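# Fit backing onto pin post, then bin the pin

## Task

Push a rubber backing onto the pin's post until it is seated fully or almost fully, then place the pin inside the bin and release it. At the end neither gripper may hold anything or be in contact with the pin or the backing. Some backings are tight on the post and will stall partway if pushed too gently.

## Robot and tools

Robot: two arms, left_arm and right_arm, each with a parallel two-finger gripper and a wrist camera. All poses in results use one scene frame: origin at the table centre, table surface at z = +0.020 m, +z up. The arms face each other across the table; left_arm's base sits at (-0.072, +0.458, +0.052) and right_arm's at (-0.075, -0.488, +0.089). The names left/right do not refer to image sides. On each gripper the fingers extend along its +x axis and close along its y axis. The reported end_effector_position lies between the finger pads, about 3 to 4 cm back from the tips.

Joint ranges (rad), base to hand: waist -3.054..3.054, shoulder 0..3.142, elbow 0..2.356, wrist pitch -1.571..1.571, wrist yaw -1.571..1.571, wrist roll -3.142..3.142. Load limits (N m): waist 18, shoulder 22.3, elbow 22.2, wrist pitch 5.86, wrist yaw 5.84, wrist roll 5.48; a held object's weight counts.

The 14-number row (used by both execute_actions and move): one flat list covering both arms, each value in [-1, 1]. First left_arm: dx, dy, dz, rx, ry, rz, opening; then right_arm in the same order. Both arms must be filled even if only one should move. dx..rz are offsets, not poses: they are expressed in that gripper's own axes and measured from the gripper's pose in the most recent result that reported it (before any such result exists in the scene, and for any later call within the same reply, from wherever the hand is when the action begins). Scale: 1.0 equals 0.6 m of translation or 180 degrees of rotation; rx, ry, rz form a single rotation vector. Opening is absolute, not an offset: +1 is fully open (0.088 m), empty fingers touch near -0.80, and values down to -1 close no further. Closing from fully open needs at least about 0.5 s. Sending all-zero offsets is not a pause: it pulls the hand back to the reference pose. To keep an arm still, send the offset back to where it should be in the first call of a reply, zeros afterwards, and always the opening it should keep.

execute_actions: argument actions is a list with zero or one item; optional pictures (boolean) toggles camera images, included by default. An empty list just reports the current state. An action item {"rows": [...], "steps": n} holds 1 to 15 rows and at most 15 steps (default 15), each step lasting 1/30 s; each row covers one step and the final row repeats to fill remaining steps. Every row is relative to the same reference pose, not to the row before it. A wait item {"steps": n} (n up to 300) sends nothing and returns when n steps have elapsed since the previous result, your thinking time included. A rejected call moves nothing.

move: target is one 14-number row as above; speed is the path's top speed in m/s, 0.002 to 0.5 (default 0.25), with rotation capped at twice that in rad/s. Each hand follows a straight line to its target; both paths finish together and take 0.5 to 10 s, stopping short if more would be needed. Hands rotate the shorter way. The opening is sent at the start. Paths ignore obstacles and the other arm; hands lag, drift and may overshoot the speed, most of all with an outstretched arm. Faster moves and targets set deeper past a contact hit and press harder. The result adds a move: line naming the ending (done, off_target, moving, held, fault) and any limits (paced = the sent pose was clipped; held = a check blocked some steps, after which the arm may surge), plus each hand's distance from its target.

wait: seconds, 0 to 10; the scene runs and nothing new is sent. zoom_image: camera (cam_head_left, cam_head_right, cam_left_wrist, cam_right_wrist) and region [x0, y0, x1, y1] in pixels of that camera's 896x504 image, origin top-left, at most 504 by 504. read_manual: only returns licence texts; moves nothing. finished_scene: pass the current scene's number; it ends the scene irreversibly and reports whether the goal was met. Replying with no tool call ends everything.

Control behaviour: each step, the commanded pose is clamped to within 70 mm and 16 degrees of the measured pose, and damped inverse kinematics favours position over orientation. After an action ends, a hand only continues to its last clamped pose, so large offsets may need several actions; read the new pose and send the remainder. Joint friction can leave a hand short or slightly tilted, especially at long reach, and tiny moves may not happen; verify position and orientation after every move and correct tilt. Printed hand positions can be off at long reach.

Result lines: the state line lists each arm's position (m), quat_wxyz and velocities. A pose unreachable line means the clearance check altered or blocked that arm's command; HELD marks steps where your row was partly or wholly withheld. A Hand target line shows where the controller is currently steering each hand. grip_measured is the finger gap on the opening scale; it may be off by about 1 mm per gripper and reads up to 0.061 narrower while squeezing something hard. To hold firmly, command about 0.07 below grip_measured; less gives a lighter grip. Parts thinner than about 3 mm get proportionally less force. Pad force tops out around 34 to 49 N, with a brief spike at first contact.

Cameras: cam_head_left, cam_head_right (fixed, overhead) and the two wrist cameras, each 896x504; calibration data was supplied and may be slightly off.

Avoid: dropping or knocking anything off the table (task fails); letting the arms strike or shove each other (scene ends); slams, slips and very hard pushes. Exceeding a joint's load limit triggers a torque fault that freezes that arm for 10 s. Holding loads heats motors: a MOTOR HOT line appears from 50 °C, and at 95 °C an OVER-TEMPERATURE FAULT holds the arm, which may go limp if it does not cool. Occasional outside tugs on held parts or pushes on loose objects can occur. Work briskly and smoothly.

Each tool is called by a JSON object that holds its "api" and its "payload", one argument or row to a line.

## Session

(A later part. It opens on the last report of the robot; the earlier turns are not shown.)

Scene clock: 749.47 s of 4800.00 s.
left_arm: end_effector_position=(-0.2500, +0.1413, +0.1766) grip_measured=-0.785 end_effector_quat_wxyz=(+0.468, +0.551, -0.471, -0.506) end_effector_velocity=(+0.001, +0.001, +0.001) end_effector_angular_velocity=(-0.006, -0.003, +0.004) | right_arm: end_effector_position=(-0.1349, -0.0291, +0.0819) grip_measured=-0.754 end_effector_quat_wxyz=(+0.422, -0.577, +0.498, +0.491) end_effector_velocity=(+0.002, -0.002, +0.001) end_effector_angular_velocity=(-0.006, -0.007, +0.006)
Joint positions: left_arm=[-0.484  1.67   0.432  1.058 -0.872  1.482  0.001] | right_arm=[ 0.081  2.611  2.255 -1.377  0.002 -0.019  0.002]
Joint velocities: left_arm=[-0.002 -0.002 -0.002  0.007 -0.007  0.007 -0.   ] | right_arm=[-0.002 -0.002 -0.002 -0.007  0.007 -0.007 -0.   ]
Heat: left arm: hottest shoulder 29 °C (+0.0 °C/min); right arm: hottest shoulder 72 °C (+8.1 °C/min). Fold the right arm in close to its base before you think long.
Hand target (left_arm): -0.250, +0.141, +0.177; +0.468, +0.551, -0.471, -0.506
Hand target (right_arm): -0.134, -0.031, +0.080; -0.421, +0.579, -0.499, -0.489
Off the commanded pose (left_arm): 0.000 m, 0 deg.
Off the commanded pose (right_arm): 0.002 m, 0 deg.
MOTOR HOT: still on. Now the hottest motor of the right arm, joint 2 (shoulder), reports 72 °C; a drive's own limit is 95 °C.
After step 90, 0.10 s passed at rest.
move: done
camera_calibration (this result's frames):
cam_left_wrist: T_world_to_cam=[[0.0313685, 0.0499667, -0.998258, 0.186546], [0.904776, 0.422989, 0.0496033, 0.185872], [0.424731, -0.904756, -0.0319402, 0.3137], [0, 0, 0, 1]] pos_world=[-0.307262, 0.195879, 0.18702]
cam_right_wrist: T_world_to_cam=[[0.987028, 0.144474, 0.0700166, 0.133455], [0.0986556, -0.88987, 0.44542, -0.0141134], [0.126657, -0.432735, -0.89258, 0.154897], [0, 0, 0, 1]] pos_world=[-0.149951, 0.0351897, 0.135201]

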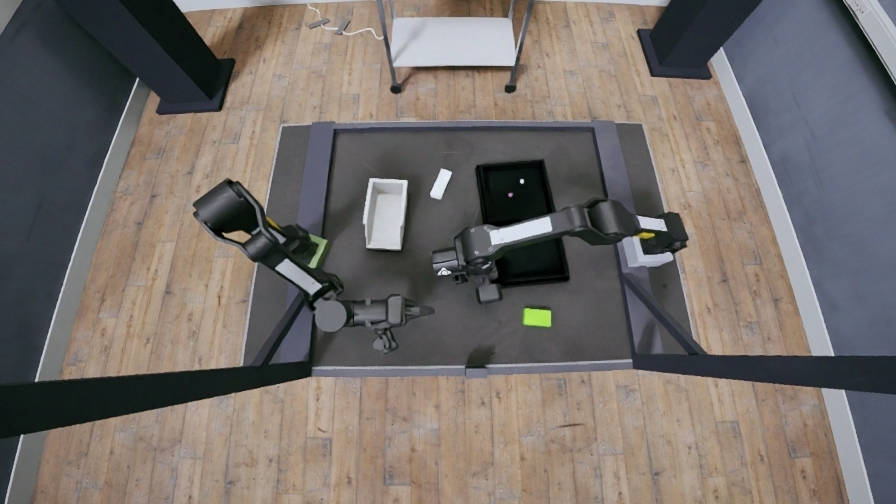

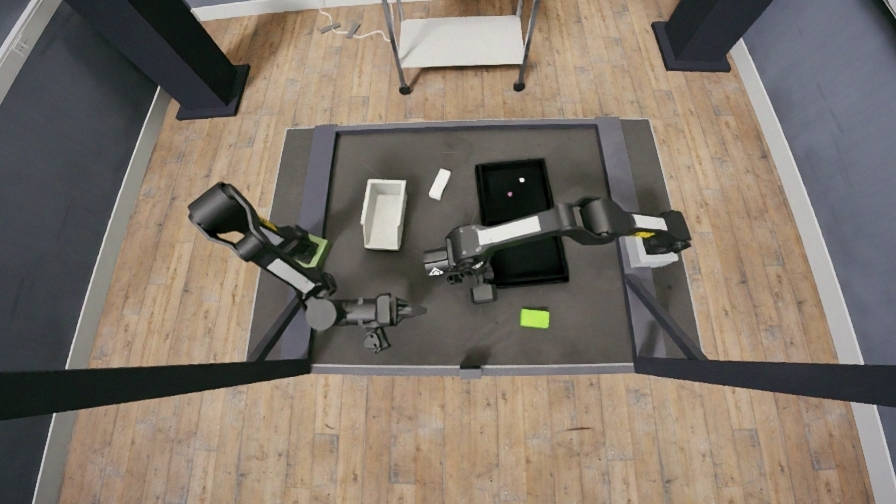

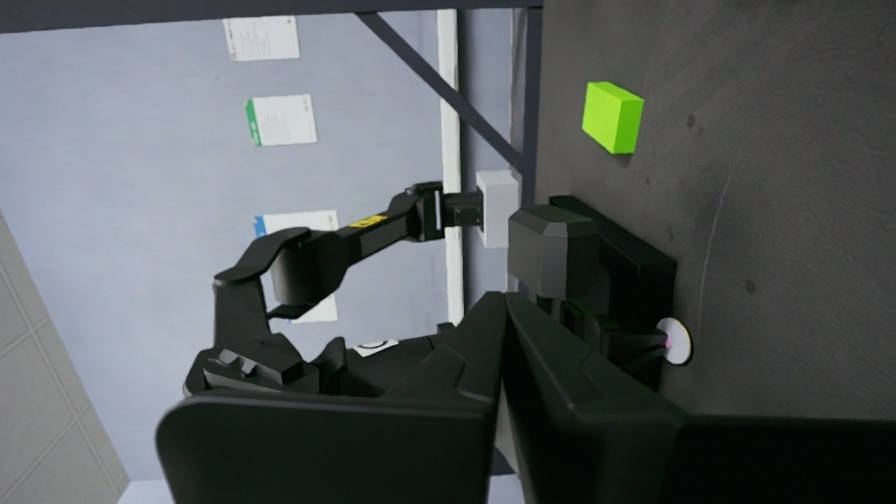

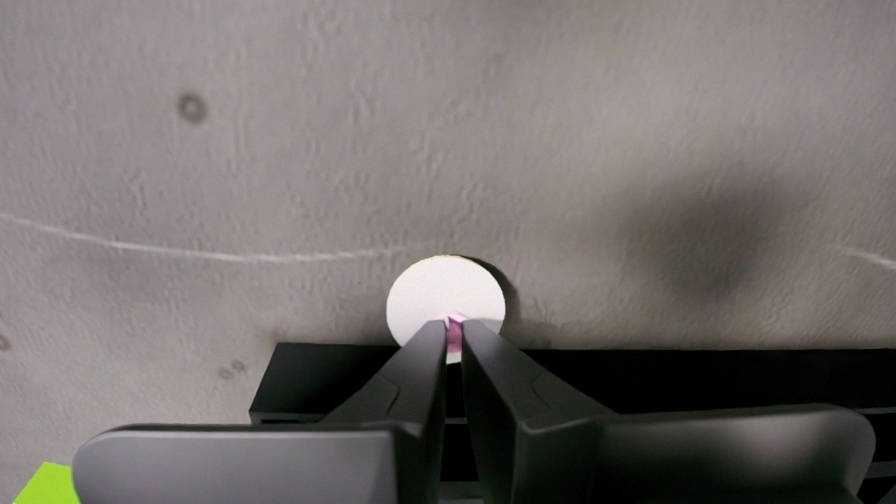

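{"api": "move", "payload": {
  "target": [0,0,0,0,0,0,-0.9,0.002,0,-0.02,0,0.02,0,-0.8],
  "speed": 0.015
}}

Scene clock: 754.00 s of 4800.00 s.
left_arm: end_effector_position=(-0.2500, +0.1413, +0.1766) grip_measured=-0.785 end_effector_quat_wxyz=(+0.468, +0.551, -0.471, -0.506) end_effector_velocity=(-0.003, +0.002, -0.001) end_effector_angular_velocity=(+0.006, +0.003, -0.014) | right_arm: end_effector_position=(-0.1340, -0.0363, +0.0866) grip_measured=-0.754 end_effector_quat_wxyz=(+0.413, -0.586, +0.505, +0.481) end_effector_velocity=(-0.002, -0.005, +0.001) end_effector_angular_velocity=(-0.023, +0.009, +0.023)
Joint positions: left_arm=[-0.484  1.67   0.432  1.058 -0.872  1.482  0.001] | right_arm=[ 0.081  2.611  2.268 -1.426  0.002 -0.019  0.002]
Joint velocities: left_arm=[-0.007 -0.002 -0.002 -0.007  0.007 -0.007  0.   ] | right_arm=[ 0.002 -0.002 -0.002 -0.022 -0.007 -0.022 -0.   ]
Heat: left arm: hottest shoulder 29 °C (+0.0 °C/min); right arm: hottest shoulder 72 °C (+8.0 °C/min). Fold the right arm in close to its base before you think long.
Hand target (left_arm): -0.250, +0.141, +0.177; +0.468, +0.551, -0.471, -0.506
Hand target (right_arm): -0.133, -0.041, +0.083; -0.406, +0.592, -0.511, -0.473
Off the commanded pose (left_arm): 0.000 m, 0 deg.
Off the commanded pose (right_arm): 0.006 m, 2 deg.
MOTOR HOT: still on. Now the hottest motor of the right arm, joint 2 (shoulder), reports 72 °C; a drive's own limit is 95 °C.
move: done
camera_calibration (this result's frames):
cam_left_wrist: T_world_to_cam=[[0.0313685, 0.0499667, -0.998258, 0.186546], [0.904776, 0.422989, 0.0496033, 0.185872], [0.424731, -0.904756, -0.0319402, 0.3137], [0, 0, 0, 1]] pos_world=[-0.307262, 0.195879, 0.18702]
cam_right_wrist: T_world_to_cam=[[0.986709, 0.146926, 0.0694178, 0.133335], [0.09654, -0.873645, 0.476891, -0.0251315], [0.130714, -0.463851, -0.876217, 0.153891], [0, 0, 0, 1]] pos_world=[-0.149253, 0.0298362, 0.137571]

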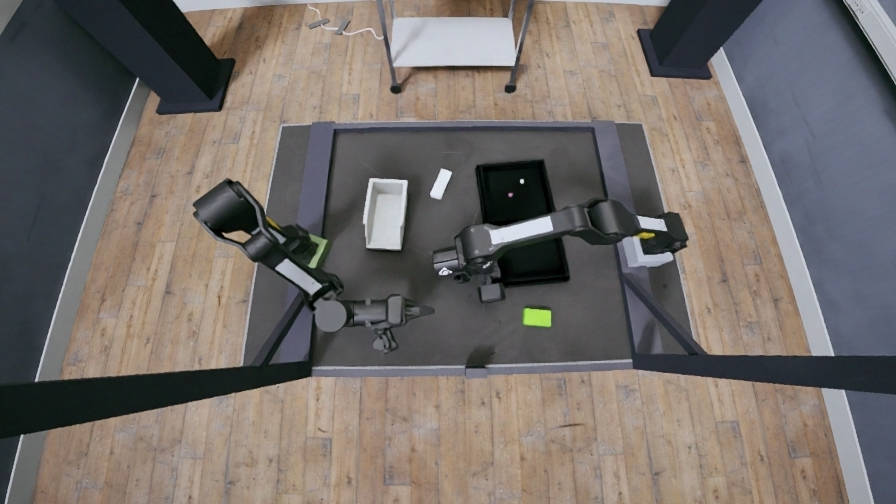

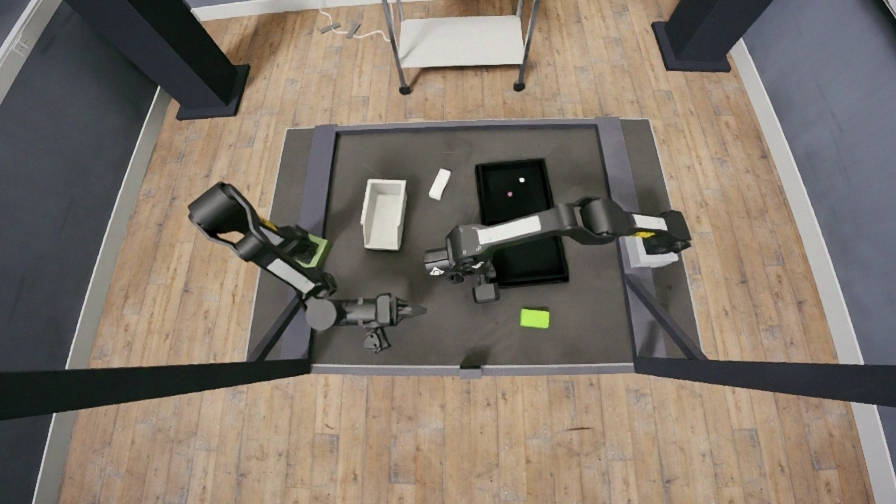

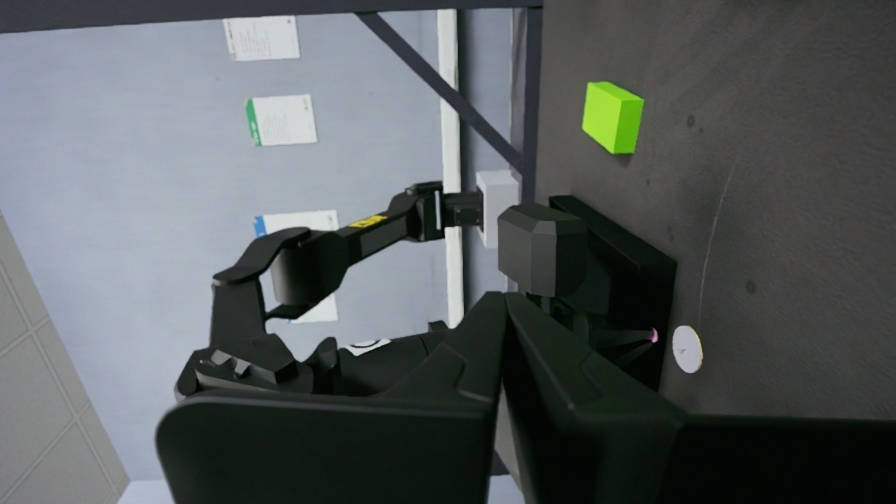

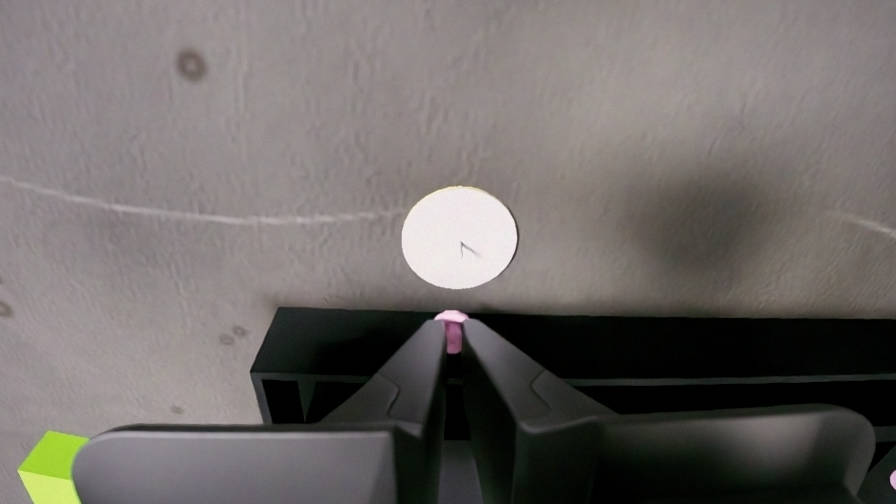

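{"api": "move", "payload": {
  "target": [0,0,0,0,0,0,-0.9,-0.005,-0.003,0.012,0,-0.07,0,-0.8],
  "speed": 0.05
}}

{"api": "zoom_image", "payload": {
  "camera": "cam_right_wrist",
  "region": [370,230,530,370]
}}

Scene clock: 760.07 s of 4800.00 s.
left_arm: end_effector_position=(-0.2500, +0.1413, +0.1766) grip_measured=-0.785 end_effector_quat_wxyz=(+0.468, +0.551, -0.471, -0.506) end_effector_velocity=(-0.000, +0.002, -0.003) end_effector_angular_velocity=(+0.009, -0.001, -0.009) | right_arm: end_effector_position=(-0.1342, -0.0277, +0.0846) grip_measured=-0.754 end_effector_quat_wxyz=(+0.466, -0.532, +0.457, +0.539) end_effector_velocity=(+0.000, -0.000, +0.000) end_effector_angular_velocity=(+0.011, +0.008, +0.020)
Joint positions: left_arm=[-0.484  1.67   0.432  1.058 -0.872  1.482  0.001] | right_arm=[ 0.079  2.415  1.913 -1.054  0.002 -0.021  0.002]
Joint velocities: left_arm=[-0.002 -0.002 -0.007 -0.007  0.007 -0.007 -0.   ] | right_arm=[-0.002 -0.012 -0.022  0.022 -0.007 -0.022 -0.   ]
Heat: left arm: hottest shoulder 29 °C (+0.0 °C/min); right arm: hottest shoulder 73 °C (+9.1 °C/min). Fold the right arm in close to its base before you think long.
Hand target (left_arm): -0.250, +0.141, +0.177; +0.468, +0.551, -0.471, -0.506
Hand target (right_arm): -0.133, -0.029, +0.088; -0.467, +0.530, -0.457, -0.542
Off the commanded pose (left_arm): 0.000 m, 0 deg.
Off the commanded pose (right_arm): 0.004 m, 0 deg.
MOTOR HOT: still on. Now the hottest motor of the right arm, joint 2 (shoulder), reports 73 °C; a drive's own limit is 95 °C.
After step 90, 0.60 s passed at rest.
move: done
camera_calibration (this result's frames):
cam_left_wrist: T_world_to_cam=[[0.0313685, 0.0499667, -0.998258, 0.186546], [0.904776, 0.422989, 0.0496033, 0.185872], [0.424731, -0.904756, -0.0319402, 0.3137], [0, 0, 0, 1]] pos_world=[-0.307262, 0.195879, 0.18702]
cam_right_wrist: T_world_to_cam=[[0.988605, 0.132356, 0.0717116, 0.132094], [0.107356, -0.953838, 0.280478, -0.000784891], [0.105524, -0.269583, -0.957178, 0.164985], [0, 0, 0, 1]] pos_world=[-0.147915, 0.026245, 0.148667]

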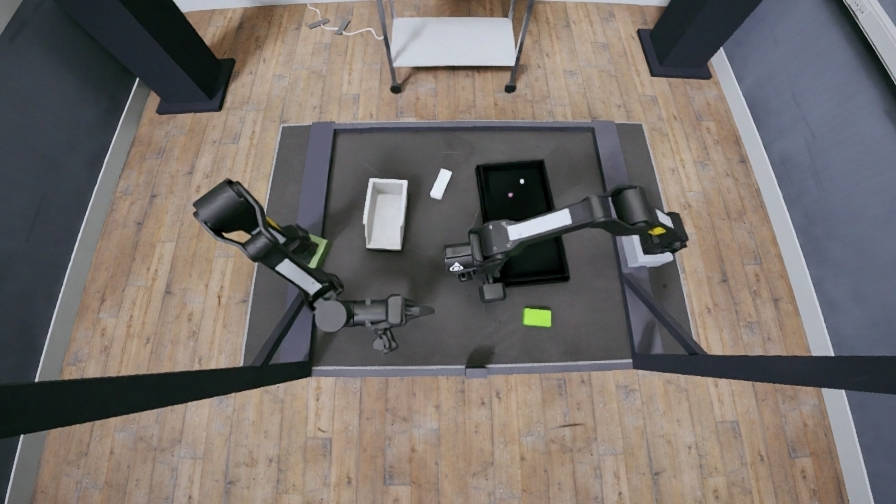

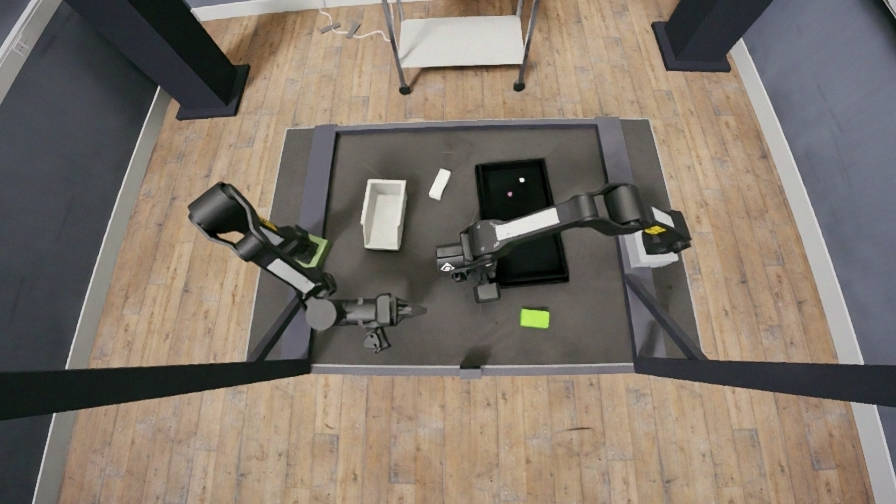

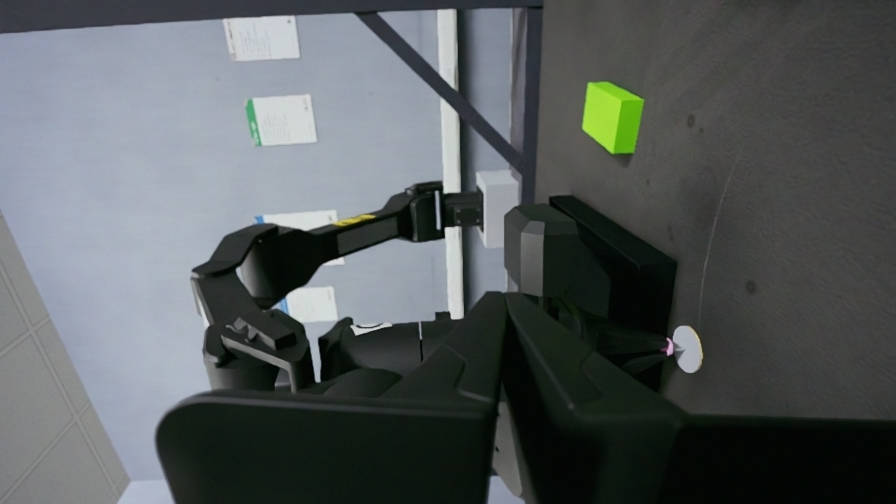

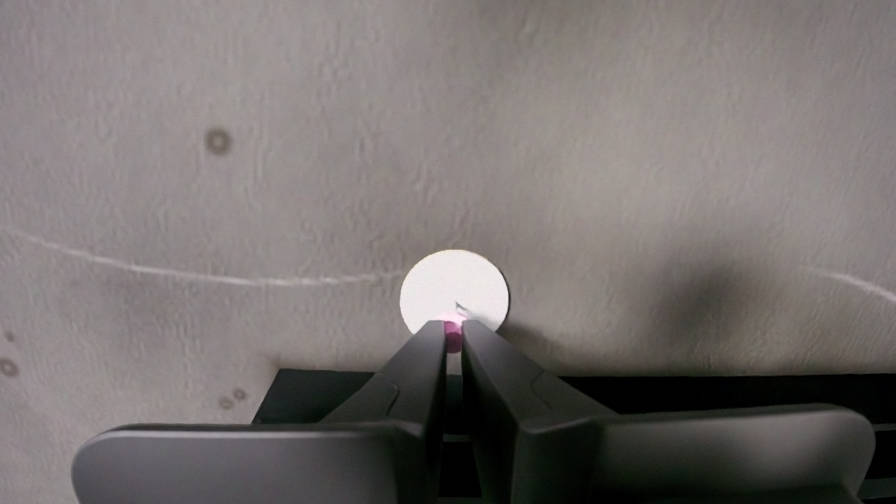

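Region (370, 230, 530, 370) of cam_right_wrist's 896x504 image, scaled by 3.150, with more detail than that image has; it fills the top 441 rows of this view, and the rest is white.

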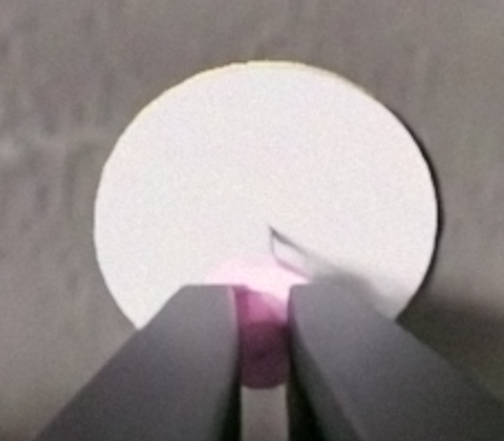

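{"api": "move", "payload": {
  "target": [0,0,0,0,0,0,-0.9,-0.002,-0.0045,0.005,0,0,0,-0.8],
  "speed": 0.01
}}

{"api": "zoom_image", "payload": {
  "camera": "cam_right_wrist",
  "region": [370,230,530,370]
}}

Scene clock: 766.10 s of 4800.00 s.
left_arm: end_effector_position=(-0.2500, +0.1413, +0.1766) grip_measured=-0.785 end_effector_quat_wxyz=(+0.468, +0.551, -0.471, -0.506) end_effector_velocity=(+0.001, -0.001, +0.003) end_effector_angular_velocity=(-0.009, +0.015, +0.010) | right_arm: end_effector_position=(-0.1332, -0.0248, +0.0895) grip_measured=-0.754 end_effector_quat_wxyz=(+0.467, -0.530, +0.456, +0.541) end_effector_velocity=(-0.002, -0.005, +0.000) end_effector_angular_velocity=(-0.023, +0.004, +0.010)
Joint positions: left_arm=[-0.484  1.67   0.432  1.058 -0.872  1.482  0.001] | right_arm=[ 0.076  2.414  1.931 -1.065  0.002 -0.024  0.002]
Joint velocities: left_arm=[ 0.002 -0.002  0.002  0.007 -0.007 -0.007  0.   ] | right_arm=[ 0.002 -0.002 -0.002 -0.022 -0.007 -0.007 -0.   ]
Heat: left arm: hottest shoulder 29 °C (+0.0 °C/min); right arm: hottest shoulder 74 °C (+8.1 °C/min). Fold the right arm in close to its base before you think long.
Hand target (left_arm): -0.250, +0.141, +0.177; +0.468, +0.551, -0.471, -0.506
Hand target (right_arm): -0.132, -0.024, +0.086; -0.466, +0.532, -0.457, -0.539
Off the commanded pose (left_arm): 0.000 m, 0 deg.
Off the commanded pose (right_arm): 0.004 m, 0 deg.
MOTOR HOT: still on. Now the hottest motor of the right arm, joint 2 (shoulder), reports 74 °C; a drive's own limit is 95 °C.
After step 90, 2.30 s passed at rest.
move: done
camera_calibration (this result's frames):
cam_left_wrist: T_world_to_cam=[[0.0313685, 0.0499667, -0.998258, 0.186546], [0.904776, 0.422989, 0.0496033, 0.185872], [0.424731, -0.904756, -0.0319402, 0.3137], [0, 0, 0, 1]] pos_world=[-0.307262, 0.195879, 0.18702]
cam_right_wrist: T_world_to_cam=[[0.988673, 0.131785, 0.0718217, 0.130291], [0.107618, -0.956037, 0.272785, 0.00116069], [0.104613, -0.261966, -0.95939, 0.170628], [0, 0, 0, 1]] pos_world=[-0.14679, 0.0286381, 0.154025]

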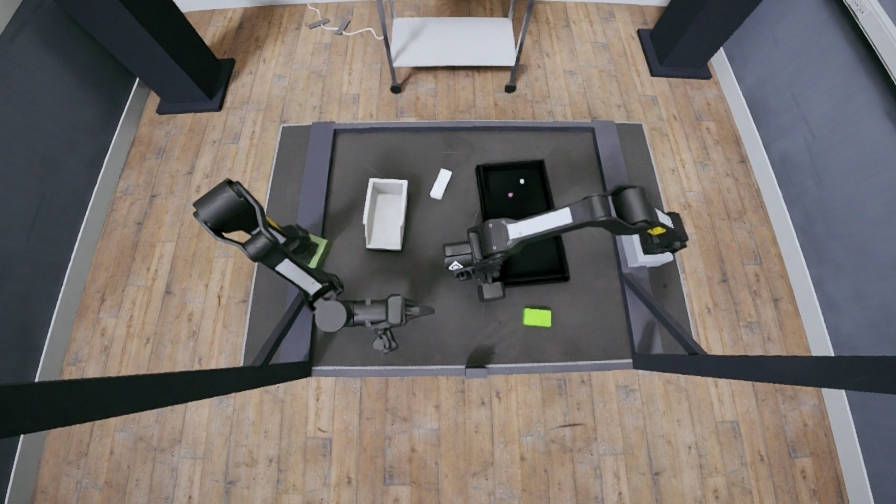

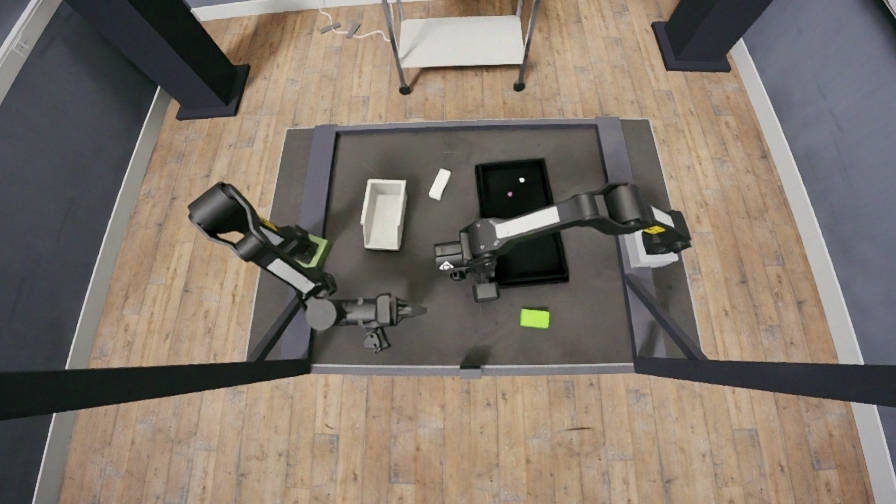

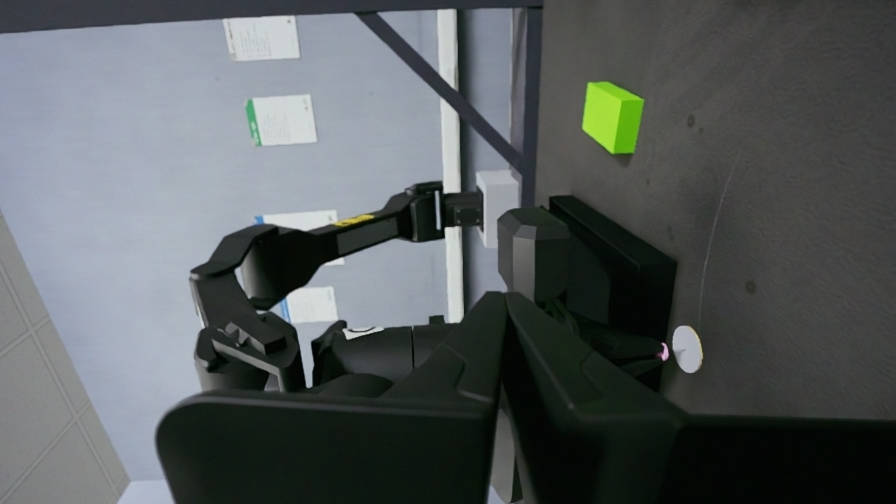

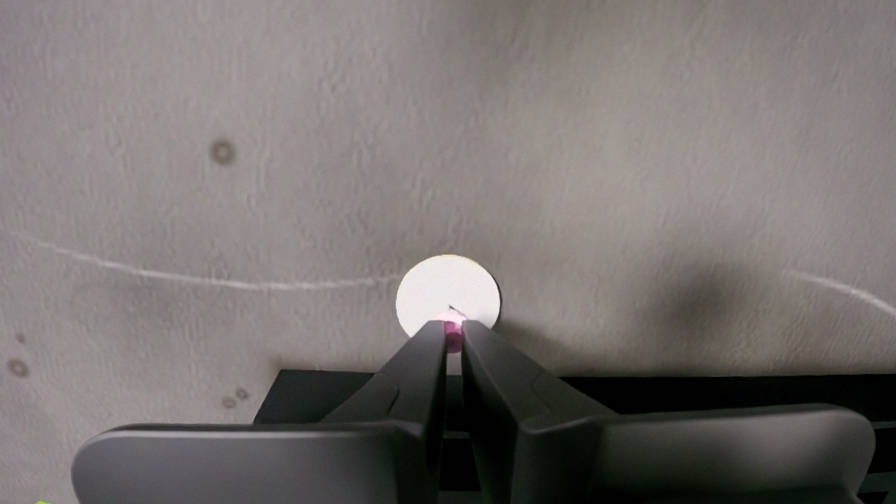

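Region (370, 230, 530, 370) of cam_right_wrist's 896x504 image, scaled by 3.150, with more detail than that image has; it fills the top 441 rows of this view, and the rest is white.

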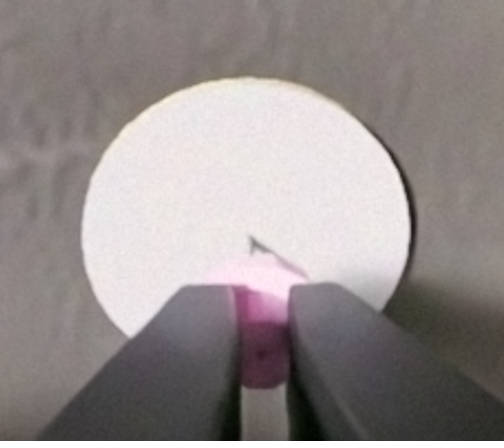

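{"api": "move", "payload": {
  "target": [0,0,0,0,0,0,-0.9,0.014,0,-0.002,0,0,0,-0.8],
  "speed": 0.01
}}

{"api": "zoom_image", "payload": {
  "camera": "cam_right_wrist",
  "region": [370,230,530,370]
}}

Scene clock: 770.40 s of 4800.00 s.
left_arm: end_effector_position=(-0.2500, +0.1413, +0.1766) grip_measured=-0.785 end_effector_quat_wxyz=(+0.468, +0.551, -0.471, -0.506) end_effector_velocity=(-0.002, +0.000, +0.003) end_effector_angular_velocity=(-0.014, +0.024, -0.009) | right_arm: end_effector_position=(-0.1334, -0.0228, +0.0862) grip_measured=-0.754 end_effector_quat_wxyz=(+0.470, -0.527, +0.452, +0.545) end_effector_velocity=(-0.000, +0.004, +0.001) end_effector_angular_velocity=(+0.021, +0.010, +0.005)
Joint positions: left_arm=[-0.484  1.67   0.432  1.058 -0.872  1.482  0.001] | right_arm=[ 0.076  2.414  1.917 -1.038  0.002 -0.024  0.002]
Joint velocities: left_arm=[-0.002 -0.002 -0.002  0.022  0.007 -0.007 -0.   ] | right_arm=[-0.002 -0.002 -0.002  0.022 -0.007 -0.007 -0.   ]
Heat: left arm: hottest shoulder 29 °C (+0.0 °C/min); right arm: hottest shoulder 73 °C (+7.1 °C/min). Fold the right arm in close to its base before you think long.
Hand target (left_arm): -0.250, +0.141, +0.177; +0.468, +0.551, -0.471, -0.506
Hand target (right_arm): -0.133, -0.026, +0.081; -0.467, +0.530, -0.456, -0.541
Off the commanded pose (left_arm): 0.000 m, 0 deg.
Off the commanded pose (right_arm): 0.006 m, 1 deg.
MOTOR HOT: still on. Now the hottest motor of the right arm, joint 2 (shoulder), reports 73 °C; a drive's own limit is 95 °C.
After step 90, 0.20 s passed at rest.
move: done
camera_calibration (this result's frames):
cam_left_wrist: T_world_to_cam=[[0.0313685, 0.0499667, -0.998258, 0.186546], [0.904776, 0.422989, 0.0496033, 0.185872], [0.424731, -0.904756, -0.0319402, 0.3137], [0, 0, 0, 1]] pos_world=[-0.307262, 0.195879, 0.18702]
cam_right_wrist: T_world_to_cam=[[0.988789, 0.13086, 0.0719167, 0.130497], [0.108048, -0.959467, 0.260286, 0.0050085], [0.103063, -0.249597, -0.96285, 0.1684], [0, 0, 0, 1]] pos_world=[-0.146931, 0.0297609, 0.151455]

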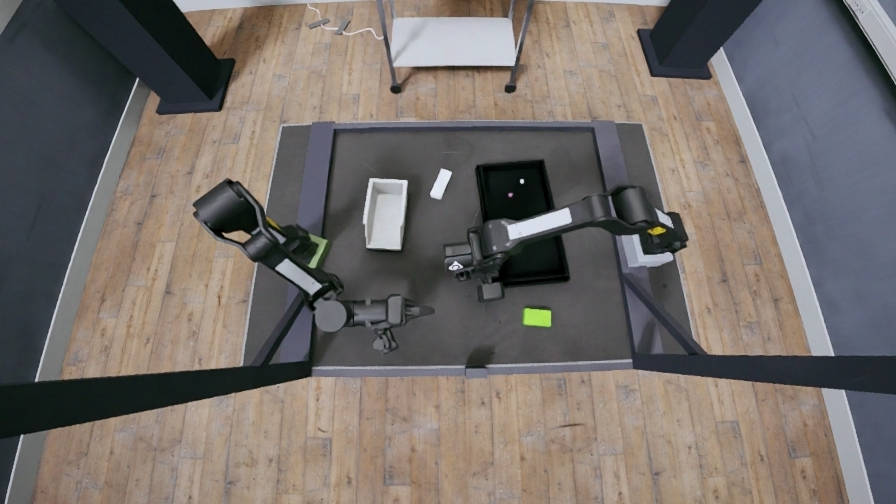

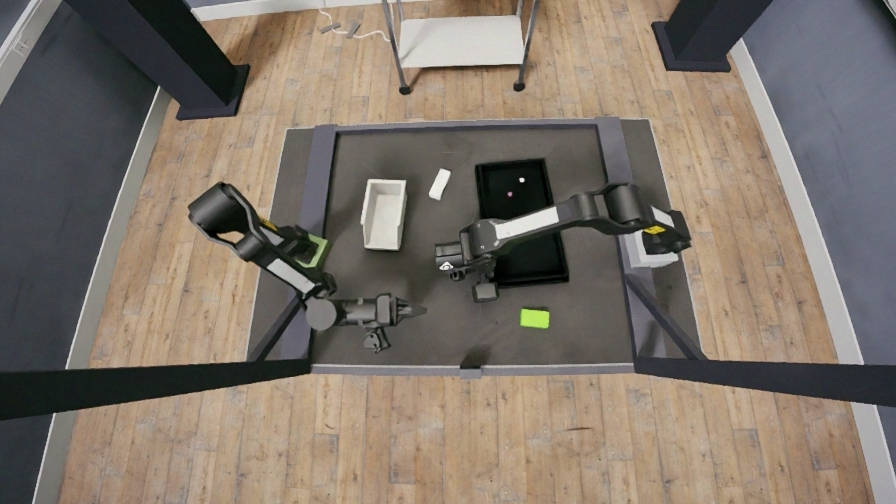

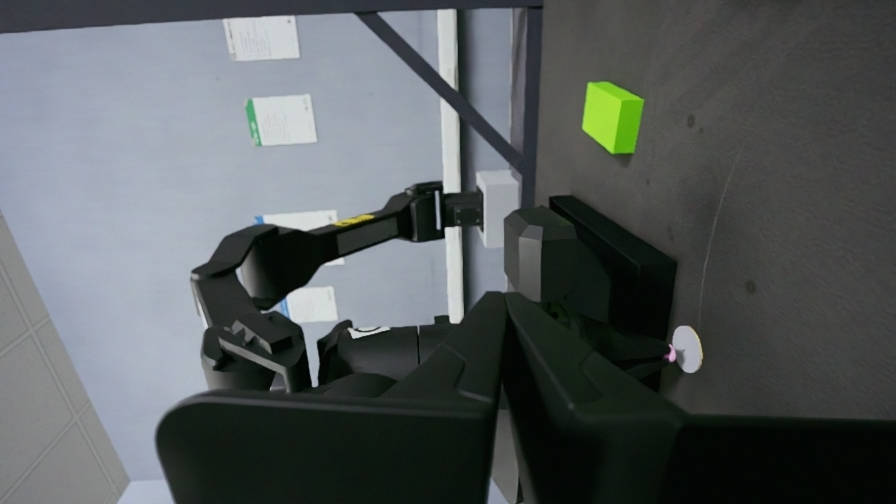

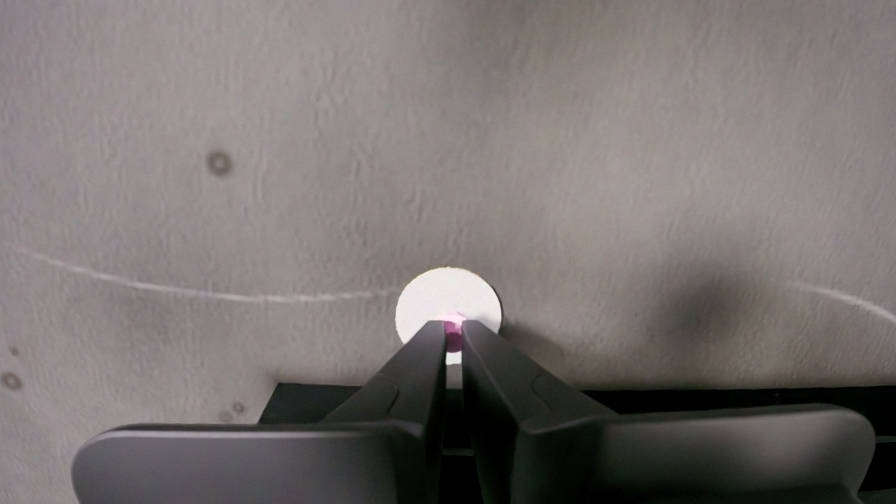

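Region (370, 230, 530, 370) of cam_right_wrist's 896x504 image, scaled by 3.150, with more detail than that image has; it fills the top 441 rows of this view, and the rest is white.

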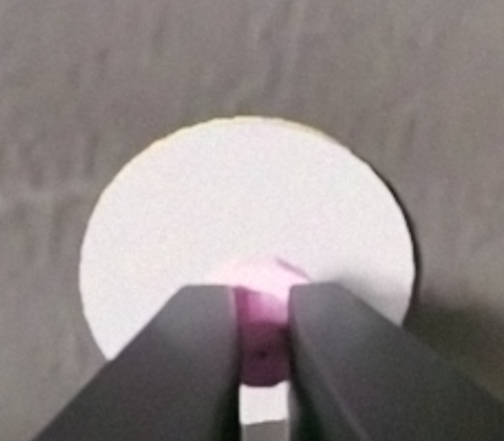

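{"api": "move", "payload": {
  "target": [0,0,0,0,0,0,-0.9,0.001,0,-0.007,0,0.004,0,-0.8],
  "speed": 0.01
}}

{"api": "zoom_image", "payload": {
  "camera": "cam_right_wrist",
  "region": [370,230,530,370]
}}

Scene clock: 775.73 s of 4800.00 s.
left_arm: end_effector_position=(-0.2500, +0.1413, +0.1766) grip_measured=-0.785 end_effector_quat_wxyz=(+0.468, +0.551, -0.471, -0.506) end_effector_velocity=(+0.002, +0.000, +0.003) end_effector_angular_velocity=(-0.011, +0.014, +0.020) | right_arm: end_effector_position=(-0.1333, -0.0240, +0.0857) grip_measured=-0.754 end_effector_quat_wxyz=(+0.469, -0.528, +0.454, +0.543) end_effector_velocity=(-0.002, -0.004, -0.001) end_effector_angular_velocity=(-0.015, +0.020, +0.006)
Joint positions: left_arm=[-0.484  1.67   0.432  1.058 -0.872  1.482  0.001] | right_arm=[ 0.076  2.414  1.915 -1.041  0.002 -0.024  0.002]
Joint velocities: left_arm=[-0.002 -0.002  0.002  0.007 -0.022 -0.007 -0.   ] | right_arm=[-0.002 -0.002 -0.007 -0.007 -0.022 -0.007 -0.   ]
Heat: left arm: hottest shoulder 29 °C (+0.0 °C/min); right arm: hottest shoulder 73 °C (+5.0 °C/min). Fold the right arm in close to its base before you think long.
Hand target (left_arm): -0.250, +0.141, +0.177; +0.468, +0.551, -0.471, -0.506
Hand target (right_arm): -0.133, -0.027, +0.085; -0.468, +0.530, -0.455, -0.541
Off the commanded pose (left_arm): 0.000 m, 0 deg.
Off the commanded pose (right_arm): 0.003 m, 0 deg.
MOTOR HOT: still on. Now the hottest motor of the right arm, joint 2 (shoulder), reports 73 °C; a drive's own limit is 95 °C.
After step 90, 1.47 s passed at rest.
move: done
camera_calibration (this result's frames):
cam_left_wrist: T_world_to_cam=[[0.0313685, 0.0499667, -0.998258, 0.186546], [0.904776, 0.422989, 0.0496033, 0.185872], [0.424731, -0.904756, -0.0319402, 0.3137], [0, 0, 0, 1]] pos_world=[-0.307262, 0.195879, 0.18702]
cam_right_wrist: T_world_to_cam=[[0.988748, 0.131187, 0.0718846, 0.130545], [0.107899, -0.958275, 0.264702, 0.00368622], [0.103611, -0.253968, -0.961647, 0.167493], [0, 0, 0, 1]] pos_world=[-0.146828, 0.0289444, 0.150709]

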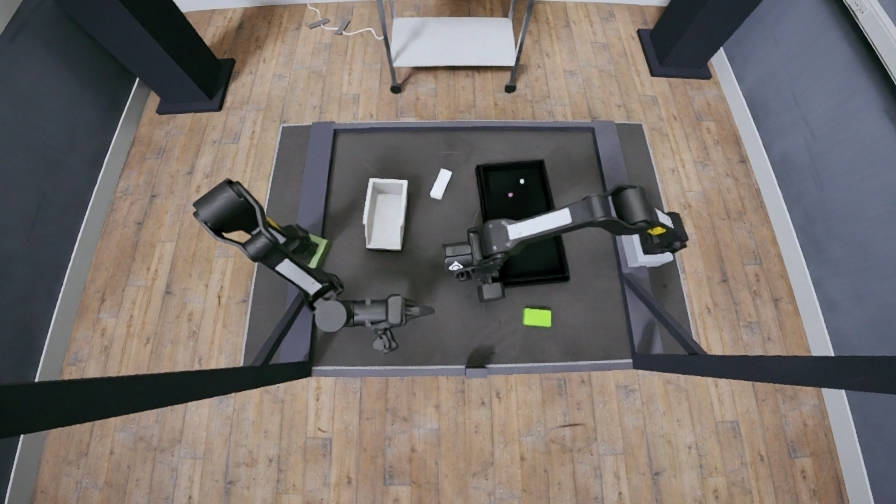

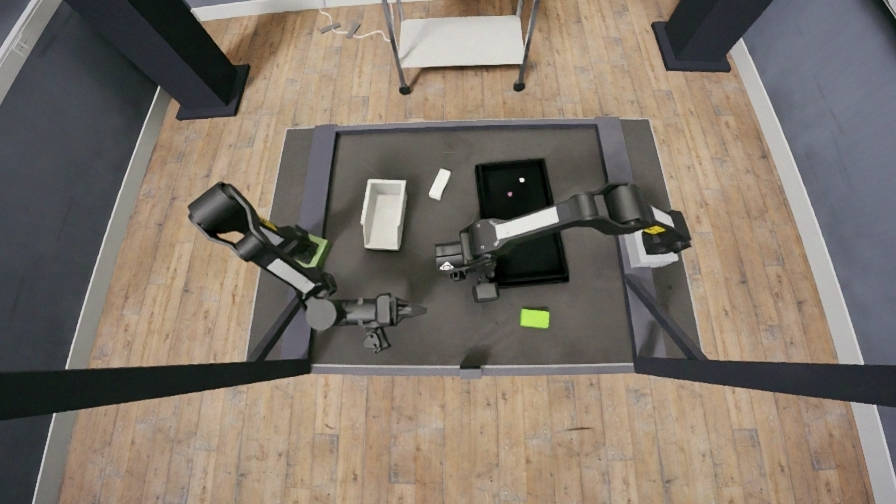

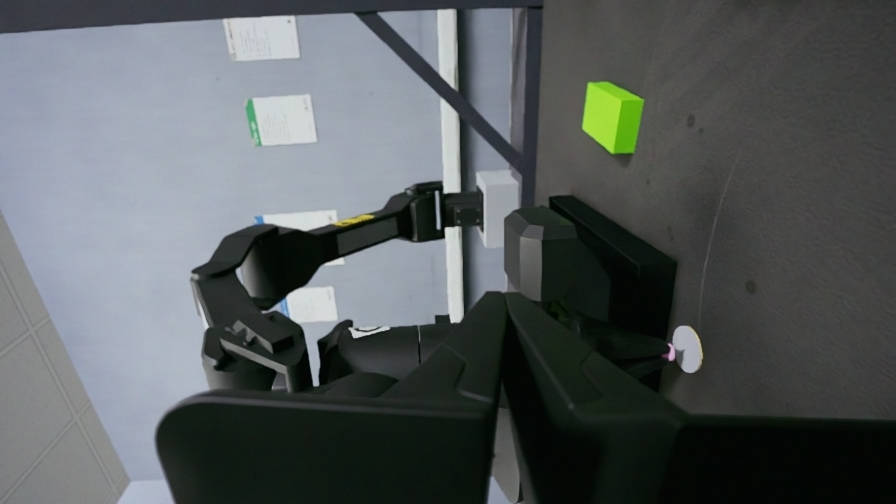

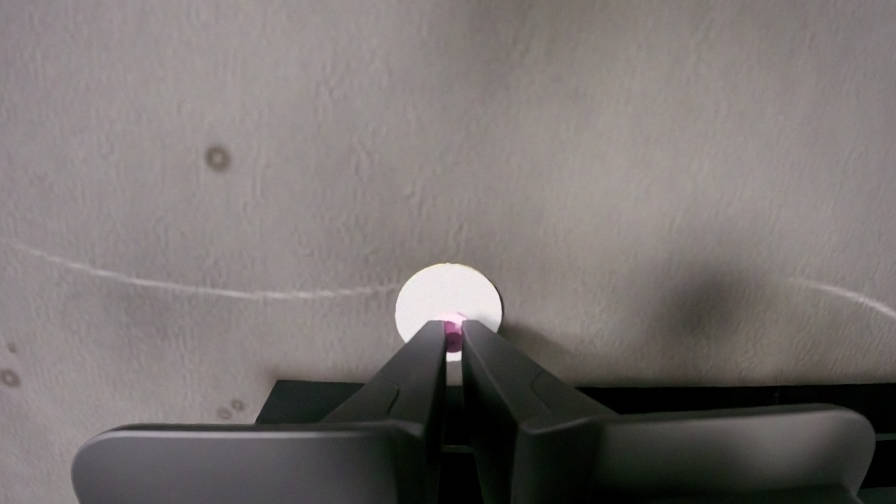

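Region (370, 230, 530, 370) of cam_right_wrist's 896x504 image, scaled by 3.150, with more detail than that image has; it fills the top 441 rows of this view, and the rest is white.

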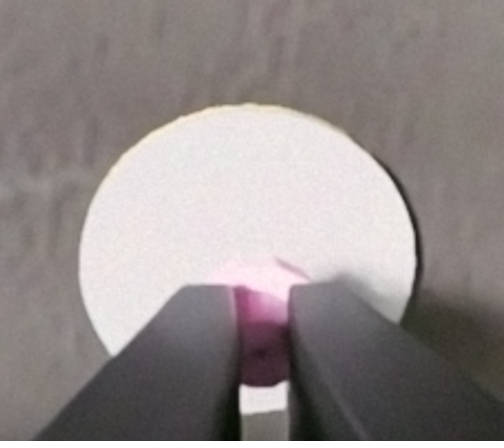

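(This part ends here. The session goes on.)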